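## Task

Move every battery except the AAA one into the bin labelled K, leaving all other items on the table. No item may stick out past a bin's rim, every bin must end up standing level on the table, and the result must hold without the robot supporting anything. Finally open the grippers and pull the arms away.

## Robot and tools

Robot: two six-joint arms, left_arm and right_arm, each with a parallel two-finger gripper and a wrist camera (cam_left_wrist, cam_right_wrist, both 504x504). The names are labels only; they do not refer to sides of a picture.

Frame: one shared scene frame. Origin is on the table surface midway between the arms, +z up, +x away from the robots over the table, and left_arm sits toward +y. Positions are in metres, orientations are quaternions in w,x,y,z order, velocities in m/s and rad/s. Reported hand positions can be somewhat off, more so when an arm is stretched far.

Gripper geometry: fingers point along the gripper's +z and close along its x. The reported end-effector point is midway between the pads; fingertips extend 17.5 mm past it. A flat block protrudes roughly 9 cm toward the gripper's -y from the last joint's axis and rotates with the hand. Spinning only the last joint moves the pad midpoint around a 25 mm circle.

Tool execute_actions, argument actions: a list holding zero or one entry, plus optional pictures (true/false). An empty list changes nothing and just reports the state. A wait entry is {"steps": n} with n up to 300 control steps (each 1/30 s); it issues no new command. A motion entry is {"rows": [...], "steps": n} with 1 to 15 rows and n up to 15 (default 15). Each row drives one step; if rows run out, the last row repeats.

Every row holds 18 numbers in [-1, 1], covering both arms even when only one moves: left_arm's 6 joint values, then its gripper position, force_limit, speed; then the same 9 for right_arm. Joint order: shoulder pan, shoulder lift, elbow, wrist 1, wrist 2, wrist 3.

Joint values are offsets, not poses. They are measured from the joint angles printed in the most recent result that lists them (before any such result in a scene, or for later calls within the same reply, from the arm's angles when the action begins), never from the previous row. Scale: 1.0 equals 1.326 rad for shoulder pan and shoulder lift and 1.989 rad for elbow and the three wrists. All zeros therefore pulls the arm back to that reference, it does not hold still. Stated joint ranges (rad): left_arm pan -3.142..3.142, lift -6.283..6.283, elbow 0.000..3.142, wrists -6.283..6.283 each; right_arm pan 0.000..6.283, lift -6.283..6.283, elbow -3.142..0.000, wrists -6.283..6.283 each. Asking a joint to go more than 0.010 rad beyond its stated end (outward) gets the whole call refused with nothing sent; true ends may sit 0.010 rad either way. A request beyond the real end is clipped there and the result notes "joint sent to its limit".

Gripper numbers are absolute settings, not offsets. position: +1 fully open (50 mm gap), about -0.65 pads touching; send -1 to grasp, and the fingers close until blocked. force_limit: per-pad force about 20 N at -1, 102 N at 0, 185 N at +1 (actual may run ~17 % above). speed: gap change 20 mm/s at -1, 85 at 0, 150 at +1. To keep a gripper unchanged, repeat its previous three numbers; a 0 is a real command. New force or speed only applies once the position number differs by at least 0.01; to soften a grip, open first.

Motion limits: commands are smoothed with roughly 0.17 s lag; each joint's target is capped to 0.383 rad (pan, lift) or 0.575 rad (others) ahead of its measured angle, and targets are scaled back if they would move the hand over 100 mm from where it is. Big moves may still be in progress when a result arrives. Between calls the arms keep heading to the last row's target until they settle or a step is HELD.

Tool zoom_image: camera (cam_left_wrist or cam_right_wrist) and region [x0, y0, x1, y1] in image pixels from the top-left, at most 504 by 504; it magnifies that camera's latest image.

Tool finished_scene: scene (the current scene's number).

Reading results: the state line gives each arm's pose and velocities. Joint positions (rad) and Joint velocities (rad/s) are listed per arm in column order. Wrist force and Wrist torque are in each hand's own axes; pressing on a surface reads as force pointing back into the arm; noise up to ~3.4 N, fixed offset up to ~5.5 N, saturation ~100 N, "no reading" is harmless. object_status: 0 moving, 1 blocked while opening, 2 blocked while closing (a grasp), 3 reached the target or pads met (usually empty). Confirm grasps by status 2. Note that with force_limit -1 status stays 2 even if the object slips out. position_measured in counts: gap ≈ (250 - count) × 0.202 mm. "joint command not followed" means a clearance check altered joint targets; HELD marks steps where the row was not passed on. Camera calibration lines appear when a camera's numbers change.

Avoid: dropping items or knocking anything off the table; tipping bins; letting the arms collide or press together; contact torque reaching load limits (pan/lift 310, elbow 141, wrists 50.7 N m) or any external force of 150 N, either of which freezes that arm for 10 s; motors overheating from long holds (MOTOR HOT warns from 70 °C, brakes engage at 85 °C). Expect occasional tugs on held parts or nudges to loose ones. Move smoothly, place items fully inside bins, release, and withdraw before finishing.

Each tool is called after "Request:" as a command line: name --argument value for each argument, lists and objects as JSON in quotes; but a table of rows of numbers goes row by row, as --pt "numbers of a row", without its own name.

## Session

Request:
execute_actions --actions '[]'

Scene clock: 0.00 s of 4800.00 s.
left_arm: end_effector_position=(+0.1788, +0.0326, +0.3768) position_measured=3 object_status=3 end_effector_quat_wxyz=(+0.101, +0.096, +0.979, -0.148) end_effector_velocity=(-0.000, -0.000, +0.000) end_effector_angular_velocity=(-0.000, +0.000, +0.001) | right_arm: end_effector_position=(+0.4889, -0.8457, +0.3286) position_measured=3 object_status=3 end_effector_quat_wxyz=(-0.190, +0.330, +0.868, -0.318) end_effector_velocity=(+0.000, +0.000, -0.000) end_effector_angular_velocity=(+0.000, +0.001, +0.001)
Joint positions: left_arm=[-1.788 -2.106  2.259 -1.973 -1.308  3.045] | right_arm=[ 3.226 -1.679 -1.798 -1.883  1.145 -0.674]
Joint velocities: left_arm=[-0.     0.    -0.    -0.    -0.    -0.001] | right_arm=[ 0.001 -0.    -0.    -0.    -0.    -0.001]
Motor temperatures (°C, as the motors report them): left_arm=[25 23 23 32 32 29] | right_arm=[23 25 23 29 29 33]
Wrist force (N, on the end effector, along its own x y z axes, offset not removed): no reading
Wrist torque (N m, same axes, about the end effector's origin, offset not removed): no reading

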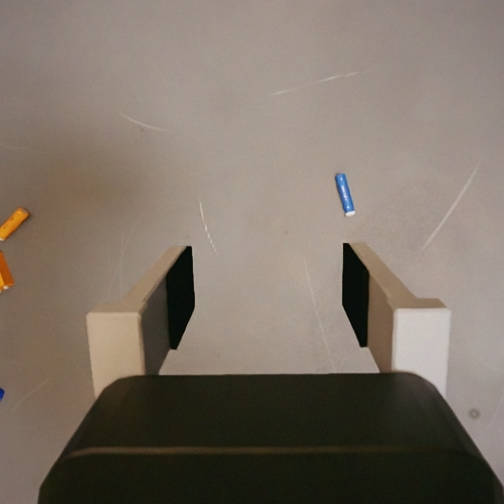

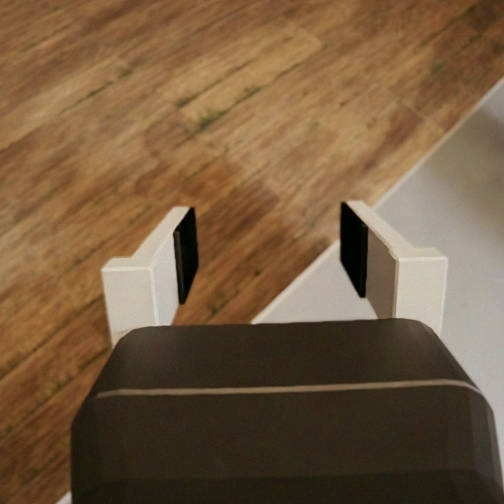

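Request:
execute_actions --actions '[{"rows": [[0.519,0.155,-0.482,0.389,-0.132,0.049,1,0,0,0.207,0.248,0.301,-0.14,0.214,-0.451,1,0,0]], "steps": 15}]' --pictures false

Request:
execute_actions --actions '[{"steps": 40}]'

Scene clock: 120.50 s of 4800.00 s.
left_arm: end_effector_position=(+0.3027, +0.0491, +0.5925) position_measured=3 object_status=3 end_effector_quat_wxyz=(+0.043, -0.034, +0.996, -0.076) end_effector_velocity=(+0.300, +0.126, +0.508) end_effector_angular_velocity=(-0.140, +0.175, +0.614) | right_arm: end_effector_position=(+0.5293, -0.7046, +0.5719) position_measured=3 object_status=3 end_effector_quat_wxyz=(-0.111, +0.151, +0.972, -0.143) end_effector_velocity=(-0.052, +0.289, +0.553) end_effector_angular_velocity=(+0.877, -0.376, +1.231)
Joint positions: left_arm=[-1.431 -1.967  1.756 -1.512 -1.484  3.112] | right_arm=[ 3.375 -1.501 -1.485 -2.034  1.373 -1.058]
Joint velocities: left_arm=[ 0.709  0.148 -0.956  0.668 -0.191  0.067] | right_arm=[ 0.312  0.375  0.686 -0.315  0.483 -1.141]
Motor temperatures (°C, as the motors report them): left_arm=[25 23 23 32 32 29] | right_arm=[23 25 23 29 29 33]
Wrist force (N, on the end effector, along its own x y z axes, offset not removed): left_arm=[-2.0 0.2 -1.3] | right_arm=[4.9 2.4 1.4]
Wrist torque (N m, same axes, about the end effector's origin, offset not removed): left_arm=[0.19 0.23 -0.19] | right_arm=[0.34 -0.78 -0.10]
Steps of this call (steps 1 to 90: nothing new was sent; then 117.00 s passed at rest; steps 91 to 105: all 15 steps of this action). Readings (joint positions | what the end effector reports):
91: left_arm=[-1.787 -2.106 2.258 -1.973 -1.308 3.045] | right_arm=[3.226 -1.678 -1.798 -1.884 1.146 -0.675] | left_arm position_measured=3 object_status=3 | right_arm position_measured=3 object_status=3
92: left_arm=[-1.778 -2.097 2.249 -1.963 -1.318 3.051] | right_arm=[3.234 -1.671 -1.792 -1.891 1.155 -0.684] | left_arm position_measured=3 object_status=3 | right_arm position_measured=3 object_status=3
94: left_arm=[-1.718 -2.059 2.179 -1.887 -1.364 3.069] | right_arm=[3.257 -1.642 -1.743 -1.915 1.191 -0.732] | left_arm position_measured=3 object_status=3 | right_arm position_measured=3 object_status=3
98: left_arm=[-1.600 -2.011 2.001 -1.713 -1.427 3.091] | right_arm=[3.300 -1.591 -1.648 -1.959 1.257 -0.832] | left_arm position_measured=3 object_status=3 | right_arm position_measured=3 object_status=3
105: the state above

Scene clock: 121.83 s of 4800.00 s.
left_arm: end_effector_position=(+0.4201, +0.1645, +0.8244) position_measured=3 object_status=3 end_effector_quat_wxyz=(+0.021, -0.179, +0.977, -0.112) end_effector_velocity=(-0.000, +0.001, +0.001) end_effector_angular_velocity=(-0.002, -0.000, +0.002) | right_arm: end_effector_position=(+0.4552, -0.6014, +0.7979) position_measured=3 object_status=3 end_effector_quat_wxyz=(+0.000, -0.149, +0.989, +0.000) end_effector_velocity=(-0.000, +0.000, -0.000) end_effector_angular_velocity=(-0.000, +0.000, +0.001)
Joint positions: left_arm=[-1.1   -1.901  1.3   -1.199 -1.57   3.142] | right_arm=[ 3.5   -1.35  -1.2   -2.161  1.571 -1.571]
Joint velocities: left_arm=[ 0.001 -0.001 -0.     0.    -0.    -0.002] | right_arm=[ 0.  0. -0. -0. -0. -0.]
Motor temperatures (°C, as the motors report them): left_arm=[25 23 23 32 32 29] | right_arm=[23 25 23 29 29 33]
Wrist force (N, on the end effector, along its own x y z axes, offset not removed): left_arm=[-2.9 -0.7 -2.1] | right_arm=[0.8 2.7 -1.8]
Wrist torque (N m, same axes, about the end effector's origin, offset not removed): left_arm=[-0.10 0.35 -0.26] | right_arm=[0.31 0.26 -0.14]
Steps of this call (steps 1 to 40: the robot went on to your last target). Readings (joint positions | what the end effector reports):
1: left_arm=[-1.407 -1.962 1.724 -1.489 -1.491 3.114] | right_arm=[3.385 -1.489 -1.462 -2.045 1.389 -1.097] | left_arm position_measured=3 object_status=3 | right_arm position_measured=3 object_status=3
2: left_arm=[-1.383 -1.957 1.692 -1.467 -1.497 3.116] | right_arm=[3.396 -1.476 -1.439 -2.056 1.405 -1.137] | left_arm position_measured=3 object_status=3 | right_arm position_measured=3 object_status=3
4: left_arm=[-1.336 -1.947 1.627 -1.421 -1.510 3.121] | right_arm=[3.417 -1.451 -1.393 -2.077 1.438 -1.217] | left_arm position_measured=3 object_status=3 | right_arm position_measured=3 object_status=3
8: left_arm=[-1.240 -1.928 1.498 -1.332 -1.535 3.130] | right_arm=[3.457 -1.402 -1.301 -2.118 1.502 -1.379] | left_arm position_measured=3 object_status=3 | right_arm position_measured=3 object_status=3
40: the state above
camera_calibration (this result's frames):
cam_left_wrist: T_world_to_cam=[[-0.940227, -0.338538, -0.0369439, 0.484644], [-0.338408, 0.940947, -0.00991489, 0.0109627], [0.0381188, 0.00317988, -0.999268, 0.956264], [0, 0, 0, 1]] pos_world=[0.422933, 0.150714, 0.973577]
cam_right_wrist: T_world_to_cam=[[-0.966012, -0.25793, -0.017102, 0.306476], [-0.251653, 0.923254, 0.290297, 0.438141], [-0.059087, 0.284734, -0.956784, 1.10768], [0, 0, 0, 1]] pos_world=[0.471769, -0.640861, 0.937863]

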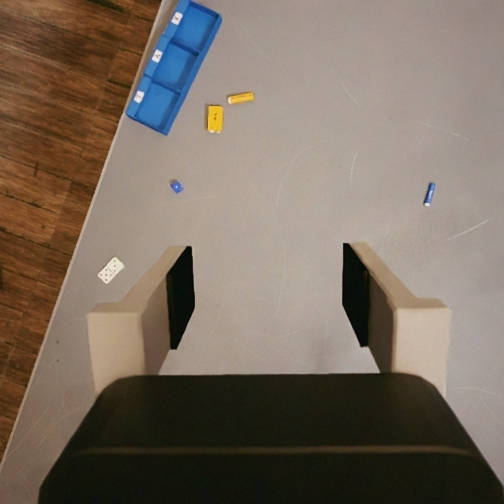

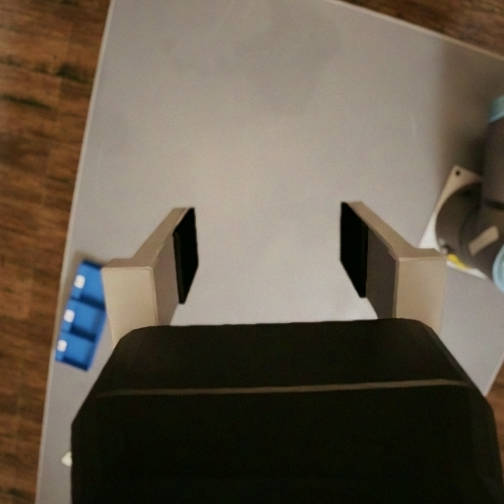

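Request:
zoom_image --camera "cam_left_wrist" --region '[110, 0, 270, 210]'

Request:
zoom_image --camera "cam_left_wrist" --region '[390, 160, 470, 230]'

Region (110, 0, 270, 210) of cam_left_wrist's 504x504 image, scaled by 2.400, with more detail than that image has; it fills the left 384 columns of this view, and the rest is white.

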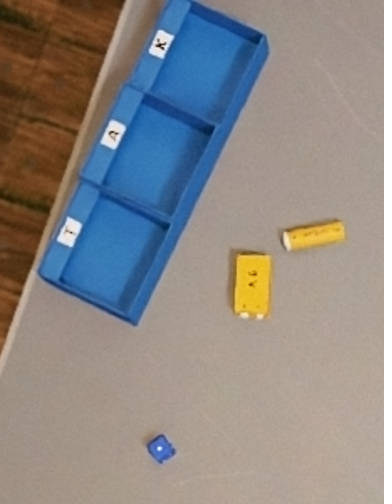

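Region (390, 160, 470, 230) of cam_left_wrist's 504x504 image, scaled by 6.300, with more detail than that image has; it fills the top 441 rows of this view, and the rest is white.

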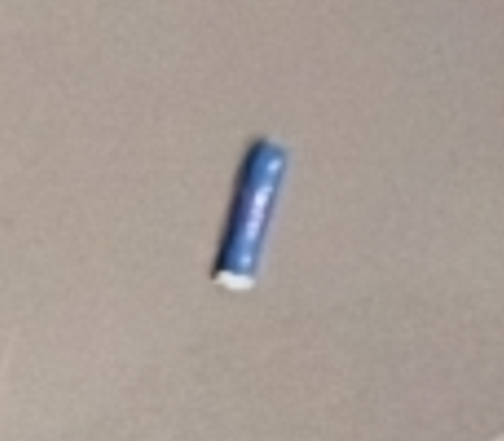

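Request:
execute_actions --actions '[{"rows": [[0.754,0,0,0.115,-0.116,0.683,1,0,0,0.4327,-0.386,-0.2856,0.5423,0,0.272,1,0,0]], "steps": 15}]' --pictures false

Request:
execute_actions --actions '[{"steps": 40}]'

Scene clock: 188.83 s of 4800.00 s.
left_arm: end_effector_position=(+0.4832, +0.4028, +0.7970) position_measured=3 object_status=3 end_effector_quat_wxyz=(-0.055, -0.053, +0.993, -0.090) end_effector_velocity=(+0.128, +0.572, +0.000) end_effector_angular_velocity=(-0.240, -0.240, -0.576) | right_arm: end_effector_position=(+0.5877, -0.4436, +0.5926) position_measured=3 object_status=3 end_effector_quat_wxyz=(-0.062, -0.134, +0.989, -0.022) end_effector_velocity=(+0.191, +0.393, -0.458) end_effector_angular_velocity=(-0.134, +0.145, +0.036)
Joint positions: left_arm=[-0.474 -1.901  1.3   -0.99  -1.782  4.022] | right_arm=[ 3.679 -1.527 -1.417 -1.9    1.571 -1.364]
Joint velocities: left_arm=[ 1.475  0.    -0.     0.107 -0.108  2.096] | right_arm=[ 0.426 -0.398 -0.416  0.623  0.     0.393]
Motor temperatures (°C, as the motors report them): left_arm=[25 23 23 32 32 29] | right_arm=[23 25 24 29 29 33]
Wrist force (N, on the end effector, along its own x y z axes, offset not removed): left_arm=[-4.5 2.4 -1.2] | right_arm=[3.4 2.5 -0.1]
Wrist torque (N m, same axes, about the end effector's origin, offset not removed): left_arm=[0.62 0.62 -0.06] | right_arm=[0.54 -0.55 -0.24]
Steps of this call (steps 1 to 15: the robot went on to your last target; steps 16 to 90: nothing new was sent; then 63.50 s passed at rest; steps 91 to 105: all 15 steps of this action). Readings (joint positions | what the end effector reports):
91: left_arm=[-1.099 -1.901 1.300 -1.199 -1.571 3.143] | right_arm=[3.501 -1.351 -1.200 -2.161 1.571 -1.571] | left_arm position_measured=3 object_status=3 | right_arm position_measured=3 object_status=3
92: left_arm=[-1.090 -1.901 1.300 -1.190 -1.580 3.152] | right_arm=[3.508 -1.357 -1.208 -2.152 1.571 -1.562] | left_arm position_measured=3 object_status=3 | right_arm position_measured=3 object_status=3
94: left_arm=[-1.027 -1.901 1.300 -1.132 -1.638 3.232] | right_arm=[3.534 -1.384 -1.246 -2.114 1.571 -1.527] | left_arm position_measured=3 object_status=3 | right_arm position_measured=3 object_status=3
98: left_arm=[-0.827 -1.901 1.300 -1.045 -1.726 3.516] | right_arm=[3.585 -1.434 -1.313 -2.040 1.571 -1.463] | left_arm position_measured=3 object_status=3 | right_arm position_measured=3 object_status=3
105: the state above

Scene clock: 190.17 s of 4800.00 s.
left_arm: end_effector_position=(+0.4928, +0.5513, +0.7972) position_measured=3 object_status=3 end_effector_quat_wxyz=(-0.024, -0.002, +0.993, -0.112) end_effector_velocity=(+0.000, -0.000, -0.000) end_effector_angular_velocity=(+0.000, +0.000, -0.001) | right_arm: end_effector_position=(+0.6127, -0.0692, +0.2002) position_measured=3 object_status=3 end_effector_quat_wxyz=(-0.000, -0.165, +0.986, -0.000) end_effector_velocity=(-0.000, +0.001, -0.001) end_effector_angular_velocity=(+0.001, -0.000, +0.002)
Joint positions: left_arm=[-0.1   -1.901  1.3   -0.971 -1.801  4.5  ] | right_arm=[ 4.074 -1.862 -1.768 -1.083  1.571 -1.031]
Joint velocities: left_arm=[-0.     0.     0.    -0.     0.     0.001] | right_arm=[ 0.001 -0.001 -0.     0.002  0.    -0.001]
Motor temperatures (°C, as the motors report them): left_arm=[25 23 23 32 32 29] | right_arm=[23 25 24 29 29 33]
Wrist force (N, on the end effector, along its own x y z axes, offset not removed): left_arm=[-1.3 0.1 -1.5] | right_arm=[2.7 4.4 -1.5]
Wrist torque (N m, same axes, about the end effector's origin, offset not removed): left_arm=[0.05 0.10 -0.21] | right_arm=[0.47 -0.50 -0.10]
Steps of this call (steps 1 to 40: the robot went on to your last target). Readings (joint positions | what the end effector reports):
1: left_arm=[-0.424 -1.901 1.300 -0.986 -1.785 4.092] | right_arm=[3.693 -1.541 -1.431 -1.879 1.571 -1.350] | left_arm position_measured=3 object_status=3 | right_arm position_measured=3 object_status=3
2: left_arm=[-0.375 -1.901 1.300 -0.984 -1.788 4.158] | right_arm=[3.708 -1.554 -1.445 -1.857 1.571 -1.337] | left_arm position_measured=3 object_status=3 | right_arm position_measured=3 object_status=3
4: left_arm=[-0.277 -1.901 1.300 -0.978 -1.793 4.279] | right_arm=[3.739 -1.580 -1.472 -1.811 1.571 -1.311] | left_arm position_measured=3 object_status=3 | right_arm position_measured=3 object_status=3
8: left_arm=[-0.142 -1.901 1.300 -0.972 -1.799 4.447] | right_arm=[3.799 -1.631 -1.526 -1.709 1.571 -1.260] | left_arm position_measured=3 object_status=3 | right_arm position_measured=3 object_status=3
40: the state above
camera_calibration (this result's frames):
cam_left_wrist: T_world_to_cam=[[-0.999759, 0.0187191, 0.0115026, 0.476665], [0.0186404, 0.999802, -0.00691065, -0.539454], [-0.0116297, -0.00669457, -0.99991, 0.95557], [0, 0, 0, 1]] pos_world=[0.497719, 0.536822, 0.946273]
cam_right_wrist: T_world_to_cam=[[-0.957077, -0.289392, -0.0159779, 0.577793], [-0.281411, 0.914664, 0.290168, 0.177623], [-0.0693577, 0.282209, -0.956842, 0.399743], [0, 0, 0, 1]] pos_world=[0.630703, -0.108068, 0.340182]

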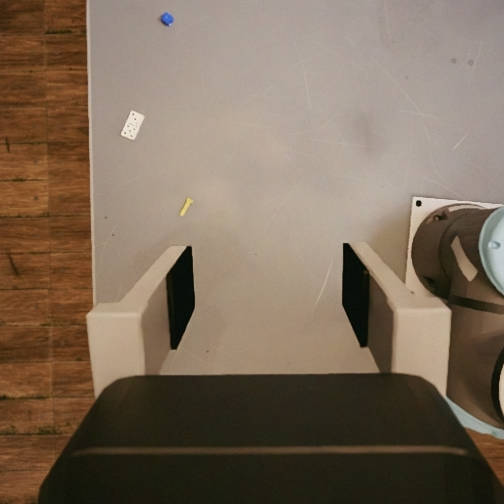

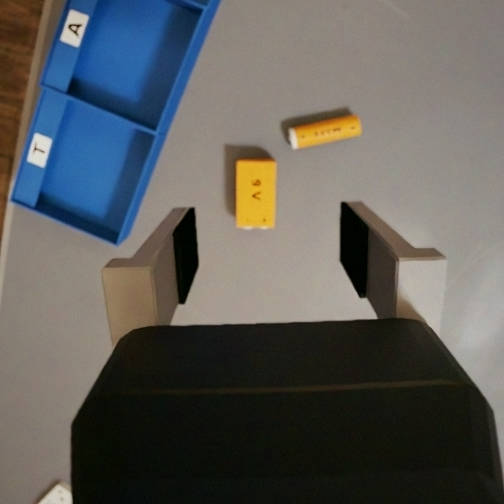

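Request:
zoom_image --camera "cam_left_wrist" --region '[400, 20, 504, 110]'

Request:
zoom_image --camera "cam_right_wrist" --region '[200, 90, 380, 250]'

Region (400, 20, 504, 110) of cam_left_wrist's 504x504 image, scaled by 4.846, with more detail than that image has; it fills the top 436 rows of this view, and the rest is white.

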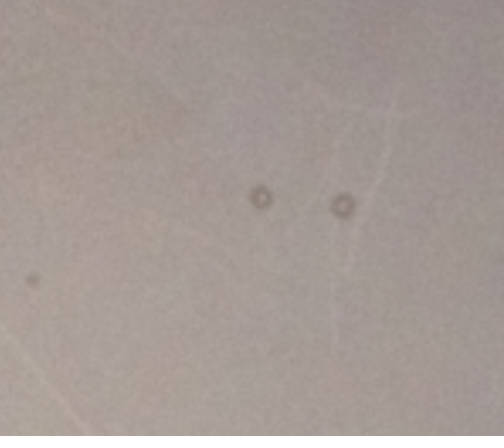

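Region (200, 90, 380, 250) of cam_right_wrist's 504x504 image, scaled by 2.800, with more detail than that image has.

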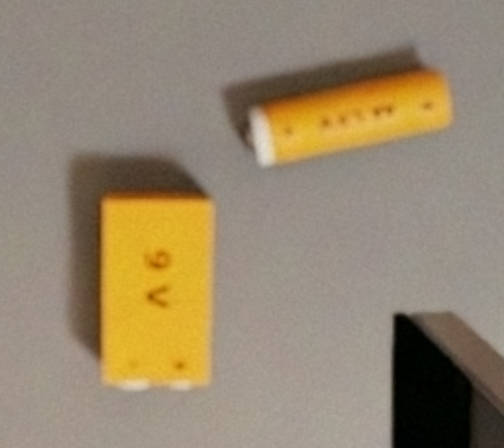

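Request:
execute_actions --actions '[{"rows": [[0,0,0,0,0.226,0,1,0,0,0.007,-0.1034,-0.038,0.1072,0,0.0228,1,0,0]], "steps": 15}]' --pictures false

Request:
execute_actions --actions '[{"steps": 12}]'

Scene clock: 246.27 s of 4800.00 s.
left_arm: end_effector_position=(+0.5199, +0.6795, +0.7853) position_measured=3 object_status=3 end_effector_quat_wxyz=(+0.022, -0.002, +0.994, +0.103) end_effector_velocity=(+0.006, +0.027, +0.003) end_effector_angular_velocity=(+0.089, -0.017, -0.002) | right_arm: end_effector_position=(+0.6140, -0.0553, +0.0714) position_measured=3 object_status=3 end_effector_quat_wxyz=(+0.000, -0.148, +0.989, -0.000) end_effector_velocity=(+0.000, +0.002, -0.013) end_effector_angular_velocity=(+0.003, -0.003, -0.004)
Joint positions: left_arm=[-0.1   -1.901  1.3   -0.971 -1.359  4.5  ] | right_arm=[ 4.083 -1.997 -1.843 -0.872  1.571 -0.986]
Joint velocities: left_arm=[0.    0.001 0.001 0.    0.091 0.002] | right_arm=[ 0.001 -0.014 -0.008  0.026  0.     0.005]
Motor temperatures (°C, as the motors report them): left_arm=[25 23 24 32 32 29] | right_arm=[23 25 24 29 29 33]
Wrist force (N, on the end effector, along its own x y z axes, offset not removed): left_arm=[-1.7 2.8 -1.8] | right_arm=[2.6 -3.8 6.6]
Wrist torque (N m, same axes, about the end effector's origin, offset not removed): left_arm=[0.64 0.20 -0.12] | right_arm=[-0.77 -0.34 -0.16]
Steps of this call (steps 1 to 15: the robot went on to your last target; steps 16 to 90: nothing new was sent; then 52.60 s passed at rest; steps 91 to 105: all 15 steps of this action). Readings (joint positions | what the end effector reports):
91: left_arm=[-0.100 -1.901 1.300 -0.971 -1.800 4.500] | right_arm=[4.074 -1.862 -1.768 -1.082 1.571 -1.030] | left_arm position_measured=3 object_status=3 | right_arm position_measured=3 object_status=3
92: left_arm=[-0.100 -1.901 1.300 -0.971 -1.791 4.500] | right_arm=[4.075 -1.871 -1.775 -1.073 1.571 -1.024] | left_arm position_measured=3 object_status=3 | right_arm position_measured=3 object_status=3
94: left_arm=[-0.100 -1.901 1.300 -0.971 -1.711 4.500] | right_arm=[4.078 -1.917 -1.802 -1.010 1.571 -1.009] | left_arm position_measured=3 object_status=3 | right_arm position_measured=3 object_status=3
98: left_arm=[-0.100 -1.901 1.300 -0.971 -1.468 4.500] | right_arm=[4.082 -1.980 -1.834 -0.904 1.571 -0.991] | left_arm position_measured=3 object_status=3 | right_arm position_measured=3 object_status=3
105: the state above

Scene clock: 246.67 s of 4800.00 s.
left_arm: end_effector_position=(+0.5204, +0.6818, +0.7856) position_measured=3 object_status=3 end_effector_quat_wxyz=(+0.023, -0.002, +0.994, +0.107) end_effector_velocity=(-0.000, +0.000, +0.001) end_effector_angular_velocity=(+0.001, -0.001, -0.000) | right_arm: end_effector_position=(+0.6141, -0.0552, +0.0702) position_measured=3 object_status=3 end_effector_quat_wxyz=(+0.000, -0.148, +0.989, +0.000) end_effector_velocity=(-0.001, +0.001, -0.000) end_effector_angular_velocity=(-0.000, +0.000, +0.002)
Joint positions: left_arm=[-0.1   -1.901  1.3   -0.971 -1.352  4.5  ] | right_arm=[ 4.083 -1.999 -1.843 -0.87   1.571 -0.985]
Joint velocities: left_arm=[-0.    -0.    -0.    -0.     0.001 -0.   ] | right_arm=[ 0.001 -0.    -0.     0.    -0.    -0.001]
Motor temperatures (°C, as the motors report them): left_arm=[25 23 24 32 32 29] | right_arm=[23 25 24 29 29 33]
Wrist force (N, on the end effector, along its own x y z axes, offset not removed): left_arm=[-2.3 0.1 -0.2] | right_arm=[-4.4 -1.7 -4.0]
Wrist torque (N m, same axes, about the end effector's origin, offset not removed): left_arm=[0.22 0.29 -0.23] | right_arm=[-0.69 0.88 0.14]
Steps of this call (steps 1 to 12: the robot went on to your last target). Readings (joint positions | what the end effector reports):
1: left_arm=[-0.100 -1.901 1.300 -0.971 -1.357 4.500] | right_arm=[4.083 -1.998 -1.843 -0.872 1.571 -0.985] | left_arm position_measured=3 object_status=3 | right_arm position_measured=3 object_status=3
2: left_arm=[-0.100 -1.901 1.300 -0.971 -1.355 4.500] | right_arm=[4.083 -1.998 -1.843 -0.871 1.571 -0.985] | left_arm position_measured=3 object_status=3 | right_arm position_measured=3 object_status=3
4: left_arm=[-0.100 -1.901 1.300 -0.971 -1.353 4.500] | right_arm=[4.083 -1.998 -1.843 -0.871 1.571 -0.985] | left_arm position_measured=3 object_status=3 | right_arm position_measured=3 object_status=3
8: left_arm=[-0.100 -1.901 1.300 -0.971 -1.352 4.500] | right_arm=[4.083 -1.999 -1.843 -0.870 1.571 -0.985] | left_arm position_measured=3 object_status=3 | right_arm position_measured=3 object_status=3
12: the state above
camera_calibration (this result's frames):
cam_left_wrist: T_world_to_cam=[[-0.996919, 0.0320061, -0.0716086, 0.55673], [-0.00106163, 0.907368, 0.420336, -0.932918], [0.0784287, 0.419117, -0.904539, 0.533041], [0, 0, 0, 1]] pos_world=[0.512219, 0.605275, 0.914162]
cam_right_wrist: T_world_to_cam=[[-0.966881, -0.254694, -0.0164872, 0.589054], [-0.248376, 0.924098, 0.290435, 0.183074], [-0.058736, 0.284911, -0.956753, 0.26516], [0, 0, 0, 1]] pos_world=[0.630591, -0.0946968, 0.210234]

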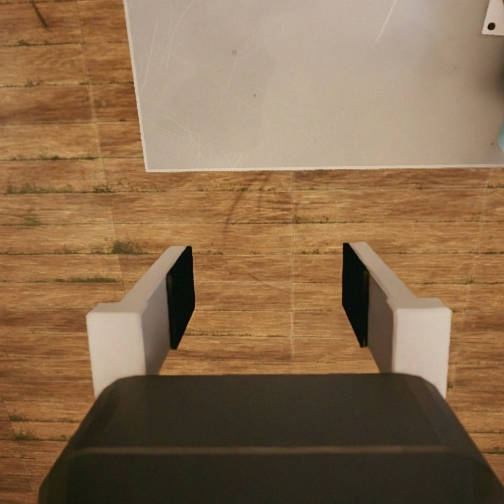

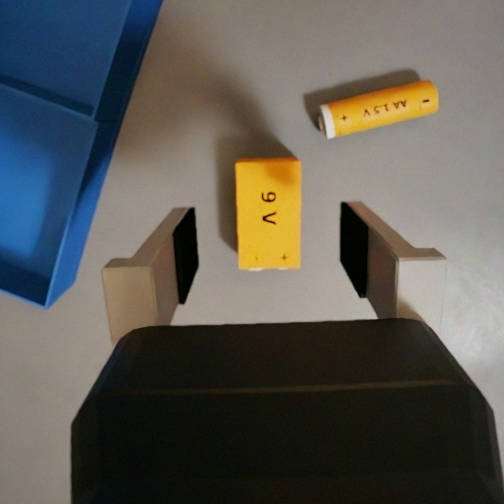

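Request:
execute_actions --actions '[{"rows": [[0,0,0,0,0,0,1,0,0,0,-0.01,-0.003,0.01,0,0,1,0,0],[0,0,0,0,0,0,1,0,0,0,-0.02,-0.006,0.02,0,0,1,0,0],[0,0,0,0,0,0,1,0,0,0,-0.028,-0.008,0.027,0,0,1,0,0],[0,0,0,0,0,0,1,0,0,0,-0.035,-0.01,0.033,0,0,1,0,0],[0,0,0,0,0,0,1,0,0,0,-0.0415,-0.0118,0.0395,0,0,1,0,0]], "steps": 15}]'

Scene clock: 268.30 s of 4800.00 s.
left_arm: end_effector_position=(+0.5204, +0.6818, +0.7856) position_measured=3 object_status=3 end_effector_quat_wxyz=(+0.023, -0.002, +0.994, +0.107) end_effector_velocity=(+0.001, -0.000, -0.000) end_effector_angular_velocity=(+0.000, +0.001, -0.000) | right_arm: end_effector_position=(+0.6141, -0.0551, +0.0229) position_measured=3 object_status=3 end_effector_quat_wxyz=(+0.000, -0.148, +0.989, +0.000) end_effector_velocity=(-0.000, +0.000, -0.007) end_effector_angular_velocity=(+0.000, -0.000, -0.001)
Joint positions: left_arm=[-0.1   -1.901  1.3   -0.971 -1.351  4.5  ] | right_arm=[ 4.083 -2.053 -1.866 -0.793  1.571 -0.985]
Joint velocities: left_arm=[ 0.     0.001 -0.    -0.    -0.     0.   ] | right_arm=[ 0.    -0.008 -0.004  0.012 -0.     0.001]
Motor temperatures (°C, as the motors report them): left_arm=[25 23 24 32 32 29] | right_arm=[23 25 24 29 29 33]
Wrist force (N, on the end effector, along its own x y z axes, offset not removed): left_arm=[-1.4 1.0 -0.5] | right_arm=[-0.8 3.4 -0.5]
Wrist torque (N m, same axes, about the end effector's origin, offset not removed): left_arm=[0.29 0.08 -0.12] | right_arm=[0.41 0.56 0.07]
Steps of this call (steps 1 to 15: the robot went on to your last target; steps 16 to 90: nothing new was sent; then 18.13 s passed at rest; steps 91 to 105: all 15 steps of this action). Readings (joint positions | what the end effector reports):
91: left_arm=[-0.100 -1.901 1.300 -0.971 -1.351 4.500] | right_arm=[4.083 -1.999 -1.843 -0.870 1.571 -0.985] | left_arm position_measured=3 object_status=3 | right_arm position_measured=3 object_status=3
92: left_arm=[-0.100 -1.901 1.300 -0.971 -1.351 4.500] | right_arm=[4.083 -2.002 -1.845 -0.866 1.571 -0.985] | left_arm position_measured=3 object_status=3 | right_arm position_measured=3 object_status=3
94: left_arm=[-0.100 -1.901 1.300 -0.971 -1.351 4.500] | right_arm=[4.083 -2.014 -1.850 -0.848 1.571 -0.985] | left_arm position_measured=3 object_status=3 | right_arm position_measured=3 object_status=3
98: left_arm=[-0.100 -1.901 1.300 -0.971 -1.351 4.500] | right_arm=[4.083 -2.043 -1.862 -0.807 1.571 -0.985] | left_arm position_measured=3 object_status=3 | right_arm position_measured=3 object_status=3
105: the state above
camera_calibration (this result's frames):
cam_left_wrist: T_world_to_cam=[[-0.996917, 0.0320117, -0.0716392, 0.556754], [-0.00107569, 0.907335, 0.420407, -0.932972], [0.0784587, 0.419188, -0.904503, 0.53295], [0, 0, 0, 1]] pos_world=[0.512219, 0.605289, 0.914168]
cam_right_wrist: T_world_to_cam=[[-0.966881, -0.254694, -0.0164775, 0.588322], [-0.248371, 0.924081, 0.290495, 0.196752], [-0.0587609, 0.284966, -0.956735, 0.219883], [0, 0, 0, 1]] pos_world=[0.630625, -0.0946317, 0.162908]

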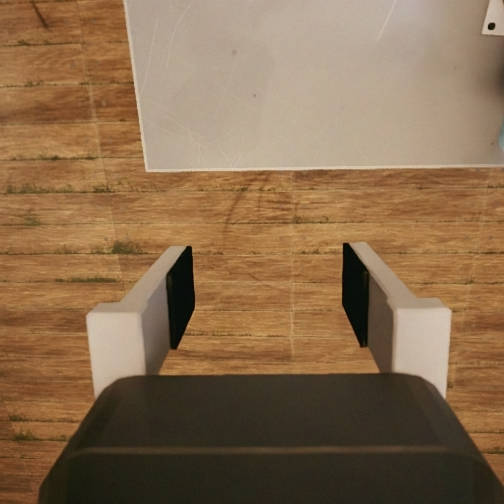

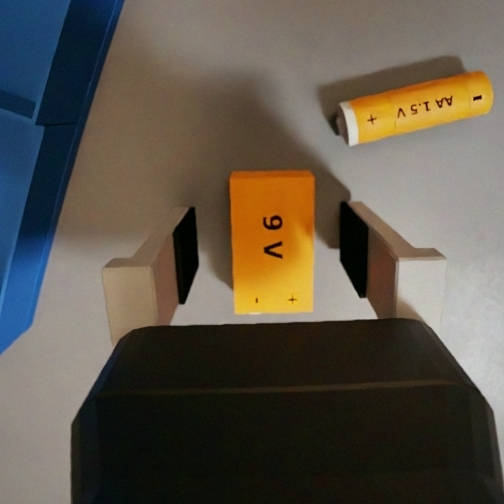

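Request:
execute_actions --actions '[{"rows": [[0,0,0,0,0,0,1,0,0,0,-0.0007,-0.0002,0.0007,0,0,-1,-0.5,0]], "steps": 15}]'

Scene clock: 285.10 s of 4800.00 s.
left_arm: end_effector_position=(+0.5204, +0.6818, +0.7856) position_measured=3 object_status=3 end_effector_quat_wxyz=(+0.023, -0.002, +0.994, +0.107) end_effector_velocity=(-0.001, +0.000, -0.000) end_effector_angular_velocity=(-0.000, -0.000, +0.001) | right_arm: end_effector_position=(+0.6141, -0.0551, +0.0221) position_measured=125 object_status=0 end_effector_quat_wxyz=(+0.000, -0.148, +0.989, +0.000) end_effector_velocity=(+0.000, -0.000, +0.000) end_effector_angular_velocity=(+0.000, -0.000, +0.001)
Joint positions: left_arm=[-0.1   -1.901  1.3   -0.971 -1.352  4.5  ] | right_arm=[ 4.083 -2.054 -1.867 -0.791  1.571 -0.985]
Joint velocities: left_arm=[ 0.    -0.001  0.001 -0.     0.    -0.001] | right_arm=[-0.     0.     0.    -0.     0.    -0.001]
Motor temperatures (°C, as the motors report them): left_arm=[25 23 24 32 32 29] | right_arm=[23 25 24 29 29 33]
Wrist force (N, on the end effector, along its own x y z axes, offset not removed): left_arm=[-1.7 1.7 -0.5] | right_arm=[4.1 0.7 -1.4]
Wrist torque (N m, same axes, about the end effector's origin, offset not removed): left_arm=[0.44 0.13 -0.24] | right_arm=[-0.04 -0.57 -0.04]
Steps of this call (steps 1 to 15: the robot went on to your last target; steps 16 to 90: nothing new was sent; then 13.30 s passed at rest; steps 91 to 105: all 15 steps of this action). Readings (joint positions | what the end effector reports):
91: left_arm=[-0.100 -1.901 1.300 -0.971 -1.352 4.500] | right_arm=[4.083 -2.054 -1.867 -0.791 1.571 -0.985] | left_arm position_measured=3 object_status=3 | right_arm position_measured=10 object_status=0
92: left_arm=[-0.100 -1.901 1.300 -0.971 -1.352 4.500] | right_arm=[4.083 -2.054 -1.867 -0.791 1.571 -0.985] | left_arm position_measured=3 object_status=3 | right_arm position_measured=24 object_status=0
94: left_arm=[-0.100 -1.901 1.300 -0.971 -1.352 4.500] | right_arm=[4.083 -2.054 -1.867 -0.791 1.571 -0.985] | left_arm position_measured=3 object_status=3 | right_arm position_measured=52 object_status=0
98: left_arm=[-0.100 -1.901 1.300 -0.971 -1.352 4.500] | right_arm=[4.083 -2.054 -1.867 -0.791 1.571 -0.985] | left_arm position_measured=3 object_status=3 | right_arm position_measured=108 object_status=0
105: the state above
camera_calibration (this result's frames):
cam_left_wrist: T_world_to_cam=[[-0.996918, 0.0320058, -0.0716245, 0.556742], [-0.00106828, 0.907369, 0.420333, -0.932917], [0.078443, 0.419114, -0.904539, 0.533045], [0, 0, 0, 1]] pos_world=[0.512216, 0.605275, 0.914171]
cam_right_wrist: T_world_to_cam=[[-0.96688, -0.254694, -0.0165665, 0.588314], [-0.248396, 0.924076, 0.290489, 0.197015], [-0.0586771, 0.284983, -0.956735, 0.21908], [0, 0, 0, 1]] pos_world=[0.630621, -0.0946508, 0.162117]

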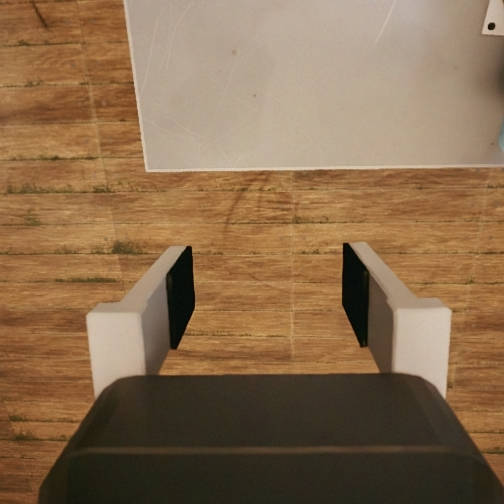

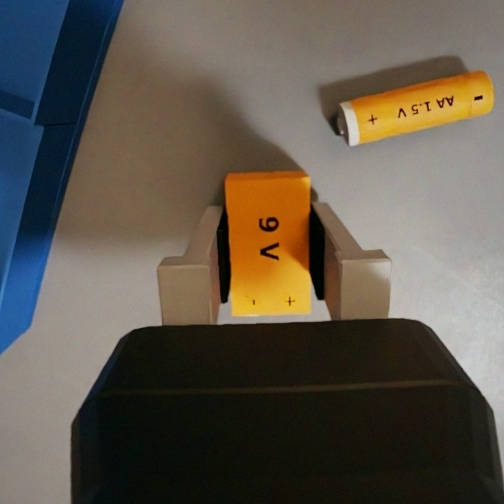

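Request:
execute_actions --actions '[{"rows": [[0,0,0,0,0,0,1,0,0,0,0.015,0.004,-0.014,0,0,-1,-0.5,0],[0,0,0,0,0,0,1,0,0,0,0.03,0.009,-0.029,0,0,-1,-0.5,0],[0,0,0,0,0,0,1,0,0,0,0.045,0.013,-0.043,0,0,-1,-0.5,0],[0,0,0,0,0,0,1,0,0,0,0.06,0.017,-0.057,0,0,-1,-0.5,0],[0,0,0,0,0,0,1,0,0,0,0.075,0.02,-0.07,0,0,-1,-0.5,0],[0,0,0,0,0,0,1,0,0,-0.01,0.09,0.02,-0.08,0,-0.05,-1,-0.5,0],[0,0,0,0,0,0,1,0,0,-0.025,0.105,0.017,-0.087,0,-0.12,-1,-0.5,0],[0,0,0,0,0,0,1,0,0,-0.04,0.12,0.013,-0.093,0,-0.19,-1,-0.5,0],[0,0,0,0,0,0,1,0,0,-0.055,0.13,0.009,-0.096,0,-0.26,-1,-0.5,0],[0,0,0,0,0,0,1,0,0,-0.07,0.14,0.005,-0.098,0,-0.33,-1,-0.5,0],[0,0,0,0,0,0,1,0,0,-0.085,0.15,0.002,-0.102,0,-0.4,-1,-0.5,0],[0,0,0,0,0,0,1,0,0,-0.1,0.158,-0.002,-0.104,0,-0.47,-1,-0.5,0],[0,0,0,0,0,0,1,0,0,-0.115,0.166,-0.005,-0.106,0,-0.54,-1,-0.5,0],[0,0,0,0,0,0,1,0,0,-0.13,0.173,-0.008,-0.107,0,-0.6,-1,-0.5,0],[0,0,0,0,0,0,1,0,0,-0.1428,0.1784,-0.0105,-0.1086,0,-0.6573,-1,-0.5,0]], "steps": 15}]' --pictures false

Request:
execute_actions --actions '[{"steps": 22}]'

Scene clock: 339.40 s of 4800.00 s.
left_arm: end_effector_position=(+0.5204, +0.6818, +0.7856) position_measured=3 object_status=3 end_effector_quat_wxyz=(+0.023, -0.002, +0.994, +0.107) end_effector_velocity=(+0.000, -0.000, -0.001) end_effector_angular_velocity=(+0.000, +0.002, +0.000) | right_arm: end_effector_position=(+0.6508, -0.1593, +0.1555) position_measured=125 object_status=2 end_effector_quat_wxyz=(+0.000, -0.365, +0.931, -0.000) end_effector_velocity=(+0.158, -0.450, +0.141) end_effector_angular_velocity=(+0.004, -0.004, +2.116)
Joint positions: left_arm=[-0.1   -1.901  1.3   -0.971 -1.351  4.5  ] | right_arm=[ 3.963 -1.856 -1.867 -0.99   1.571 -1.556]
Joint velocities: left_arm=[-0.     0.     0.002  0.    -0.    -0.   ] | right_arm=[-0.563  0.349 -0.181 -0.162 -0.    -2.679]
Motor temperatures (°C, as the motors report them): left_arm=[25 23 24 32 32 29] | right_arm=[23 25 24 29 29 33]
Wrist force (N, on the end effector, along its own x y z axes, offset not removed): left_arm=[-2.9 0.9 -1.3] | right_arm=[-0.5 0.7 0.0]
Wrist torque (N m, same axes, about the end effector's origin, offset not removed): left_arm=[0.22 0.35 -0.15] | right_arm=[0.13 0.18 -0.02]
Steps of this call (steps 1 to 15: the robot went on to your last target; steps 16 to 90: nothing new was sent; then 50.80 s passed at rest; steps 91 to 105: all 15 steps of this action). Readings (joint positions | what the end effector reports):
91: left_arm=[-0.100 -1.901 1.300 -0.971 -1.351 4.500] | right_arm=[4.083 -2.054 -1.867 -0.791 1.571 -0.985] | left_arm position_measured=3 object_status=3 | right_arm position_measured=125 object_status=2
92: left_arm=[-0.100 -1.901 1.300 -0.971 -1.351 4.500] | right_arm=[4.083 -2.050 -1.866 -0.797 1.571 -0.985] | left_arm position_measured=3 object_status=3 | right_arm position_measured=125 object_status=2
94: left_arm=[-0.100 -1.901 1.300 -0.971 -1.351 4.500] | right_arm=[4.083 -2.031 -1.857 -0.823 1.571 -0.985] | left_arm position_measured=3 object_status=3 | right_arm position_measured=125 object_status=2
98: left_arm=[-0.100 -1.901 1.300 -0.971 -1.351 4.500] | right_arm=[4.074 -1.966 -1.837 -0.909 1.571 -1.024] | left_arm position_measured=3 object_status=3 | right_arm position_measured=125 object_status=2
105: the state above

Scene clock: 340.13 s of 4800.00 s.
left_arm: end_effector_position=(+0.5204, +0.6818, +0.7856) position_measured=3 object_status=3 end_effector_quat_wxyz=(+0.023, -0.002, +0.994, +0.107) end_effector_velocity=(-0.000, -0.000, -0.000) end_effector_angular_velocity=(+0.000, +0.000, +0.001) | right_arm: end_effector_position=(+0.6717, -0.2041, +0.1700) position_measured=125 object_status=2 end_effector_quat_wxyz=(+0.000, -0.649, +0.760, -0.000) end_effector_velocity=(+0.001, -0.001, +0.001) end_effector_angular_velocity=(+0.000, -0.001, +0.003)
Joint positions: left_arm=[-0.1   -1.901  1.3   -0.971 -1.352  4.5  ] | right_arm=[ 3.894 -1.817 -1.888 -1.007  1.571 -2.292]
Joint velocities: left_arm=[-0.    -0.     0.001  0.     0.    -0.001] | right_arm=[-0.002  0.     0.001 -0.     0.    -0.005]
Motor temperatures (°C, as the motors report them): left_arm=[25 23 24 32 32 29] | right_arm=[23 25 24 29 29 33]
Wrist force (N, on the end effector, along its own x y z axes, offset not removed): left_arm=[-3.4 2.0 0.0] | right_arm=[0.3 -0.3 2.6]
Wrist torque (N m, same axes, about the end effector's origin, offset not removed): left_arm=[0.47 0.45 -0.08] | right_arm=[-0.09 0.05 -0.03]
Steps of this call (steps 1 to 22: the robot went on to your last target). Readings (joint positions | what the end effector reports):
1: left_arm=[-0.100 -1.901 1.300 -0.971 -1.351 4.500] | right_arm=[3.945 -1.845 -1.872 -0.995 1.571 -1.647] | left_arm position_measured=3 object_status=3 | right_arm position_measured=125 object_status=2
2: left_arm=[-0.100 -1.901 1.300 -0.971 -1.351 4.500] | right_arm=[3.929 -1.836 -1.877 -0.999 1.571 -1.739] | left_arm position_measured=3 object_status=3 | right_arm position_measured=125 object_status=2
4: left_arm=[-0.100 -1.901 1.300 -0.971 -1.351 4.500] | right_arm=[3.910 -1.826 -1.883 -1.003 1.571 -1.925] | left_arm position_measured=3 object_status=3 | right_arm position_measured=125 object_status=2
8: left_arm=[-0.100 -1.901 1.300 -0.971 -1.351 4.500] | right_arm=[3.897 -1.819 -1.887 -1.006 1.571 -2.203] | left_arm position_measured=3 object_status=3 | right_arm position_measured=125 object_status=2
22: the state above
camera_calibration (this result's frames):
cam_left_wrist: T_world_to_cam=[[-0.996918, 0.0320062, -0.0716245, 0.556742], [-0.00106798, 0.907369, 0.420333, -0.932918], [0.0784431, 0.419114, -0.904539, 0.533044], [0, 0, 0, 1]] pos_world=[0.512216, 0.605275, 0.914171]
cam_right_wrist: T_world_to_cam=[[-0.19456, -0.980758, -0.01616, -0.0584961], [-0.939543, 0.1816, 0.290309, 0.618793], [-0.281788, 0.0716656, -0.956796, 0.512707], [0, 0, 0, 1]] pos_world=[0.714477, -0.206487, 0.30997]

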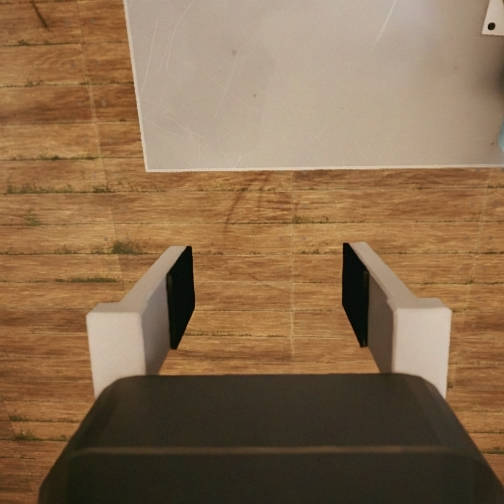

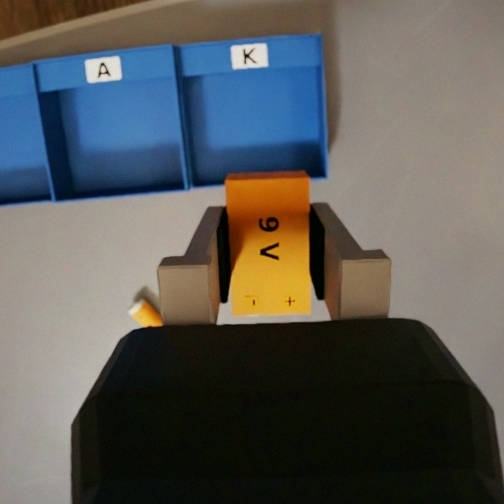

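Request:
zoom_image --camera "cam_right_wrist" --region '[160, 25, 340, 205]'

Region (160, 25, 340, 205) of cam_right_wrist's 504x504 image, scaled by 2.800, with more detail than that image has.

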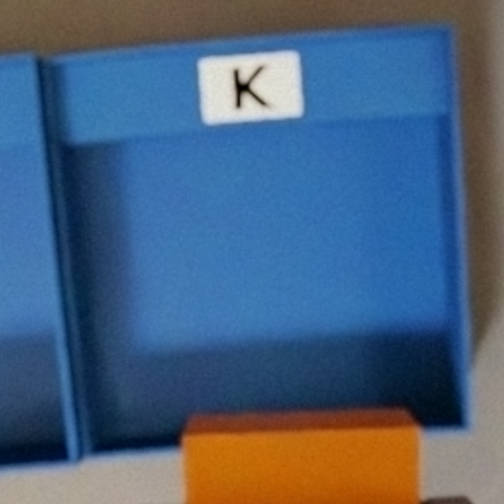

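Request:
execute_actions --actions '[{"rows": [[0,0,0,0,0,0,1,0,0,-0.003,-0.022,0.001,0.014,0,-0.005,-1,-0.5,0],[0,0,0,0,0,0,1,0,0,-0.006,-0.045,0.001,0.029,0,-0.011,-1,-0.5,0],[0,0,0,0,0,0,1,0,0,-0.009,-0.068,0.002,0.043,0,-0.016,-1,-0.5,0],[0,0,0,0,0,0,1,0,0,-0.012,-0.09,0.003,0.058,0,-0.022,-1,-0.5,0],[0,0,0,0,0,0,1,0,0,-0.0142,-0.113,0.0031,0.0722,0,-0.027,-1,-0.5,0]], "steps": 15}]' --pictures false

Request:
execute_actions --actions '[{"steps": 8}]'

Scene clock: 400.57 s of 4800.00 s.
left_arm: end_effector_position=(+0.5204, +0.6818, +0.7856) position_measured=3 object_status=3 end_effector_quat_wxyz=(+0.023, -0.002, +0.994, +0.107) end_effector_velocity=(-0.000, +0.000, +0.000) end_effector_angular_velocity=(-0.000, -0.001, +0.000) | right_arm: end_effector_position=(+0.7077, -0.1926, +0.0765) position_measured=125 object_status=2 end_effector_quat_wxyz=(+0.000, +0.662, -0.749, +0.000) end_effector_velocity=(+0.007, +0.002, -0.016) end_effector_angular_velocity=(+0.002, -0.002, +0.005)
Joint positions: left_arm=[-0.1   -1.901  1.3   -0.971 -1.352  4.5  ] | right_arm=[ 3.875 -1.965 -1.882 -0.866  1.571 -2.345]
Joint velocities: left_arm=[ 0.    -0.    -0.001  0.    -0.     0.   ] | right_arm=[-0.004 -0.026  0.003  0.026  0.    -0.009]
Motor temperatures (°C, as the motors report them): left_arm=[25 23 24 32 32 29] | right_arm=[23 25 24 29 29 33]
Wrist force (N, on the end effector, along its own x y z axes, offset not removed): left_arm=[-2.5 2.8 0.3] | right_arm=[2.2 -3.6 2.1]
Wrist torque (N m, same axes, about the end effector's origin, offset not removed): left_arm=[0.72 0.26 -0.14] | right_arm=[-0.77 -0.23 -0.15]
Steps of this call (steps 1 to 15: the robot went on to your last target; steps 16 to 90: nothing new was sent; then 56.93 s passed at rest; steps 91 to 105: all 15 steps of this action). Readings (joint positions | what the end effector reports):
91: left_arm=[-0.100 -1.901 1.300 -0.971 -1.352 4.500] | right_arm=[3.894 -1.818 -1.888 -1.007 1.571 -2.293] | left_arm position_measured=3 object_status=3 | right_arm position_measured=125 object_status=2
92: left_arm=[-0.100 -1.901 1.300 -0.971 -1.352 4.500] | right_arm=[3.893 -1.823 -1.887 -1.002 1.571 -2.295] | left_arm position_measured=3 object_status=3 | right_arm position_measured=125 object_status=2
94: left_arm=[-0.100 -1.901 1.300 -0.971 -1.352 4.500] | right_arm=[3.889 -1.850 -1.886 -0.975 1.571 -2.305] | left_arm position_measured=3 object_status=3 | right_arm position_measured=125 object_status=2
98: left_arm=[-0.100 -1.901 1.300 -0.971 -1.352 4.500] | right_arm=[3.879 -1.932 -1.883 -0.897 1.571 -2.334] | left_arm position_measured=3 object_status=3 | right_arm position_measured=125 object_status=2
105: the state above

Scene clock: 400.83 s of 4800.00 s.
left_arm: end_effector_position=(+0.5204, +0.6818, +0.7856) position_measured=3 object_status=3 end_effector_quat_wxyz=(+0.023, -0.002, +0.994, +0.107) end_effector_velocity=(-0.000, +0.000, -0.000) end_effector_angular_velocity=(+0.000, +0.000, +0.000) | right_arm: end_effector_position=(+0.7082, -0.1924, +0.0751) position_measured=125 object_status=2 end_effector_quat_wxyz=(-0.000, +0.663, -0.749, +0.000) end_effector_velocity=(-0.000, +0.000, -0.001) end_effector_angular_velocity=(-0.001, +0.001, +0.001)
Joint positions: left_arm=[-0.1   -1.901  1.3   -0.971 -1.352  4.5  ] | right_arm=[ 3.875 -1.967 -1.882 -0.864  1.571 -2.346]
Joint velocities: left_arm=[ 0.    -0.     0.001  0.     0.    -0.   ] | right_arm=[ 0.    -0.001 -0.001  0.001 -0.    -0.001]
Motor temperatures (°C, as the motors report them): left_arm=[25 23 24 32 32 29] | right_arm=[23 25 24 29 29 33]
Wrist force (N, on the end effector, along its own x y z axes, offset not removed): left_arm=[-1.7 1.9 -1.7] | right_arm=[3.0 0.3 4.2]
Wrist torque (N m, same axes, about the end effector's origin, offset not removed): left_arm=[0.33 0.17 -0.20] | right_arm=[-0.02 -0.46 -0.08]
Steps of this call (steps 1 to 8: the robot went on to your last target). Readings (joint positions | what the end effector reports):
1: left_arm=[-0.100 -1.901 1.300 -0.971 -1.352 4.500] | right_arm=[3.875 -1.966 -1.882 -0.865 1.571 -2.345] | left_arm position_measured=3 object_status=3 | right_arm position_measured=125 object_status=2
2: left_arm=[-0.100 -1.901 1.300 -0.971 -1.352 4.500] | right_arm=[3.875 -1.966 -1.882 -0.865 1.571 -2.345] | left_arm position_measured=3 object_status=3 | right_arm position_measured=125 object_status=2
4: left_arm=[-0.100 -1.901 1.300 -0.971 -1.352 4.500] | right_arm=[3.875 -1.967 -1.882 -0.864 1.571 -2.345] | left_arm position_measured=3 object_status=3 | right_arm position_measured=125 object_status=2
8: the state above
camera_calibration (this result's frames):
cam_left_wrist: T_world_to_cam=[[-0.996918, 0.0320059, -0.0716243, 0.556742], [-0.0010681, 0.90737, 0.420332, -0.932917], [0.0784429, 0.419113, -0.904539, 0.533045], [0, 0, 0, 1]] pos_world=[0.512216, 0.605275, 0.914171]
cam_right_wrist: T_world_to_cam=[[-0.160278, -0.98694, -0.0161151, -0.0669512], [-0.945313, 0.148779, 0.290255, 0.676243], [-0.284067, 0.0617554, -0.956814, 0.431066], [0, 0, 0, 1]] pos_world=[0.750982, -0.193308, 0.215088]

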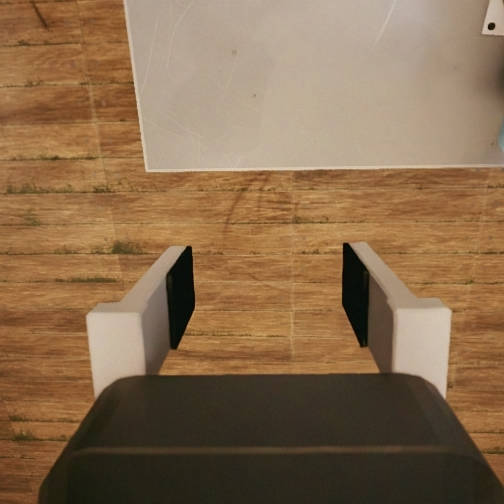

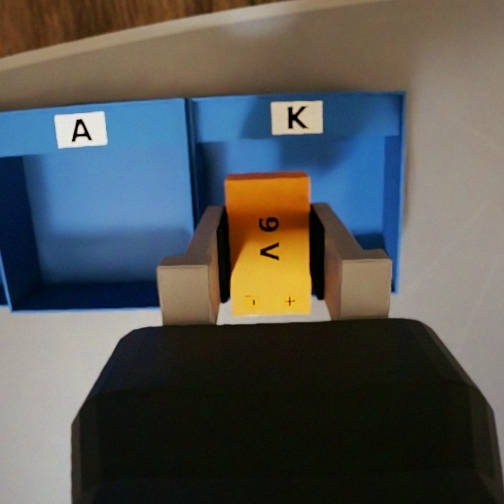

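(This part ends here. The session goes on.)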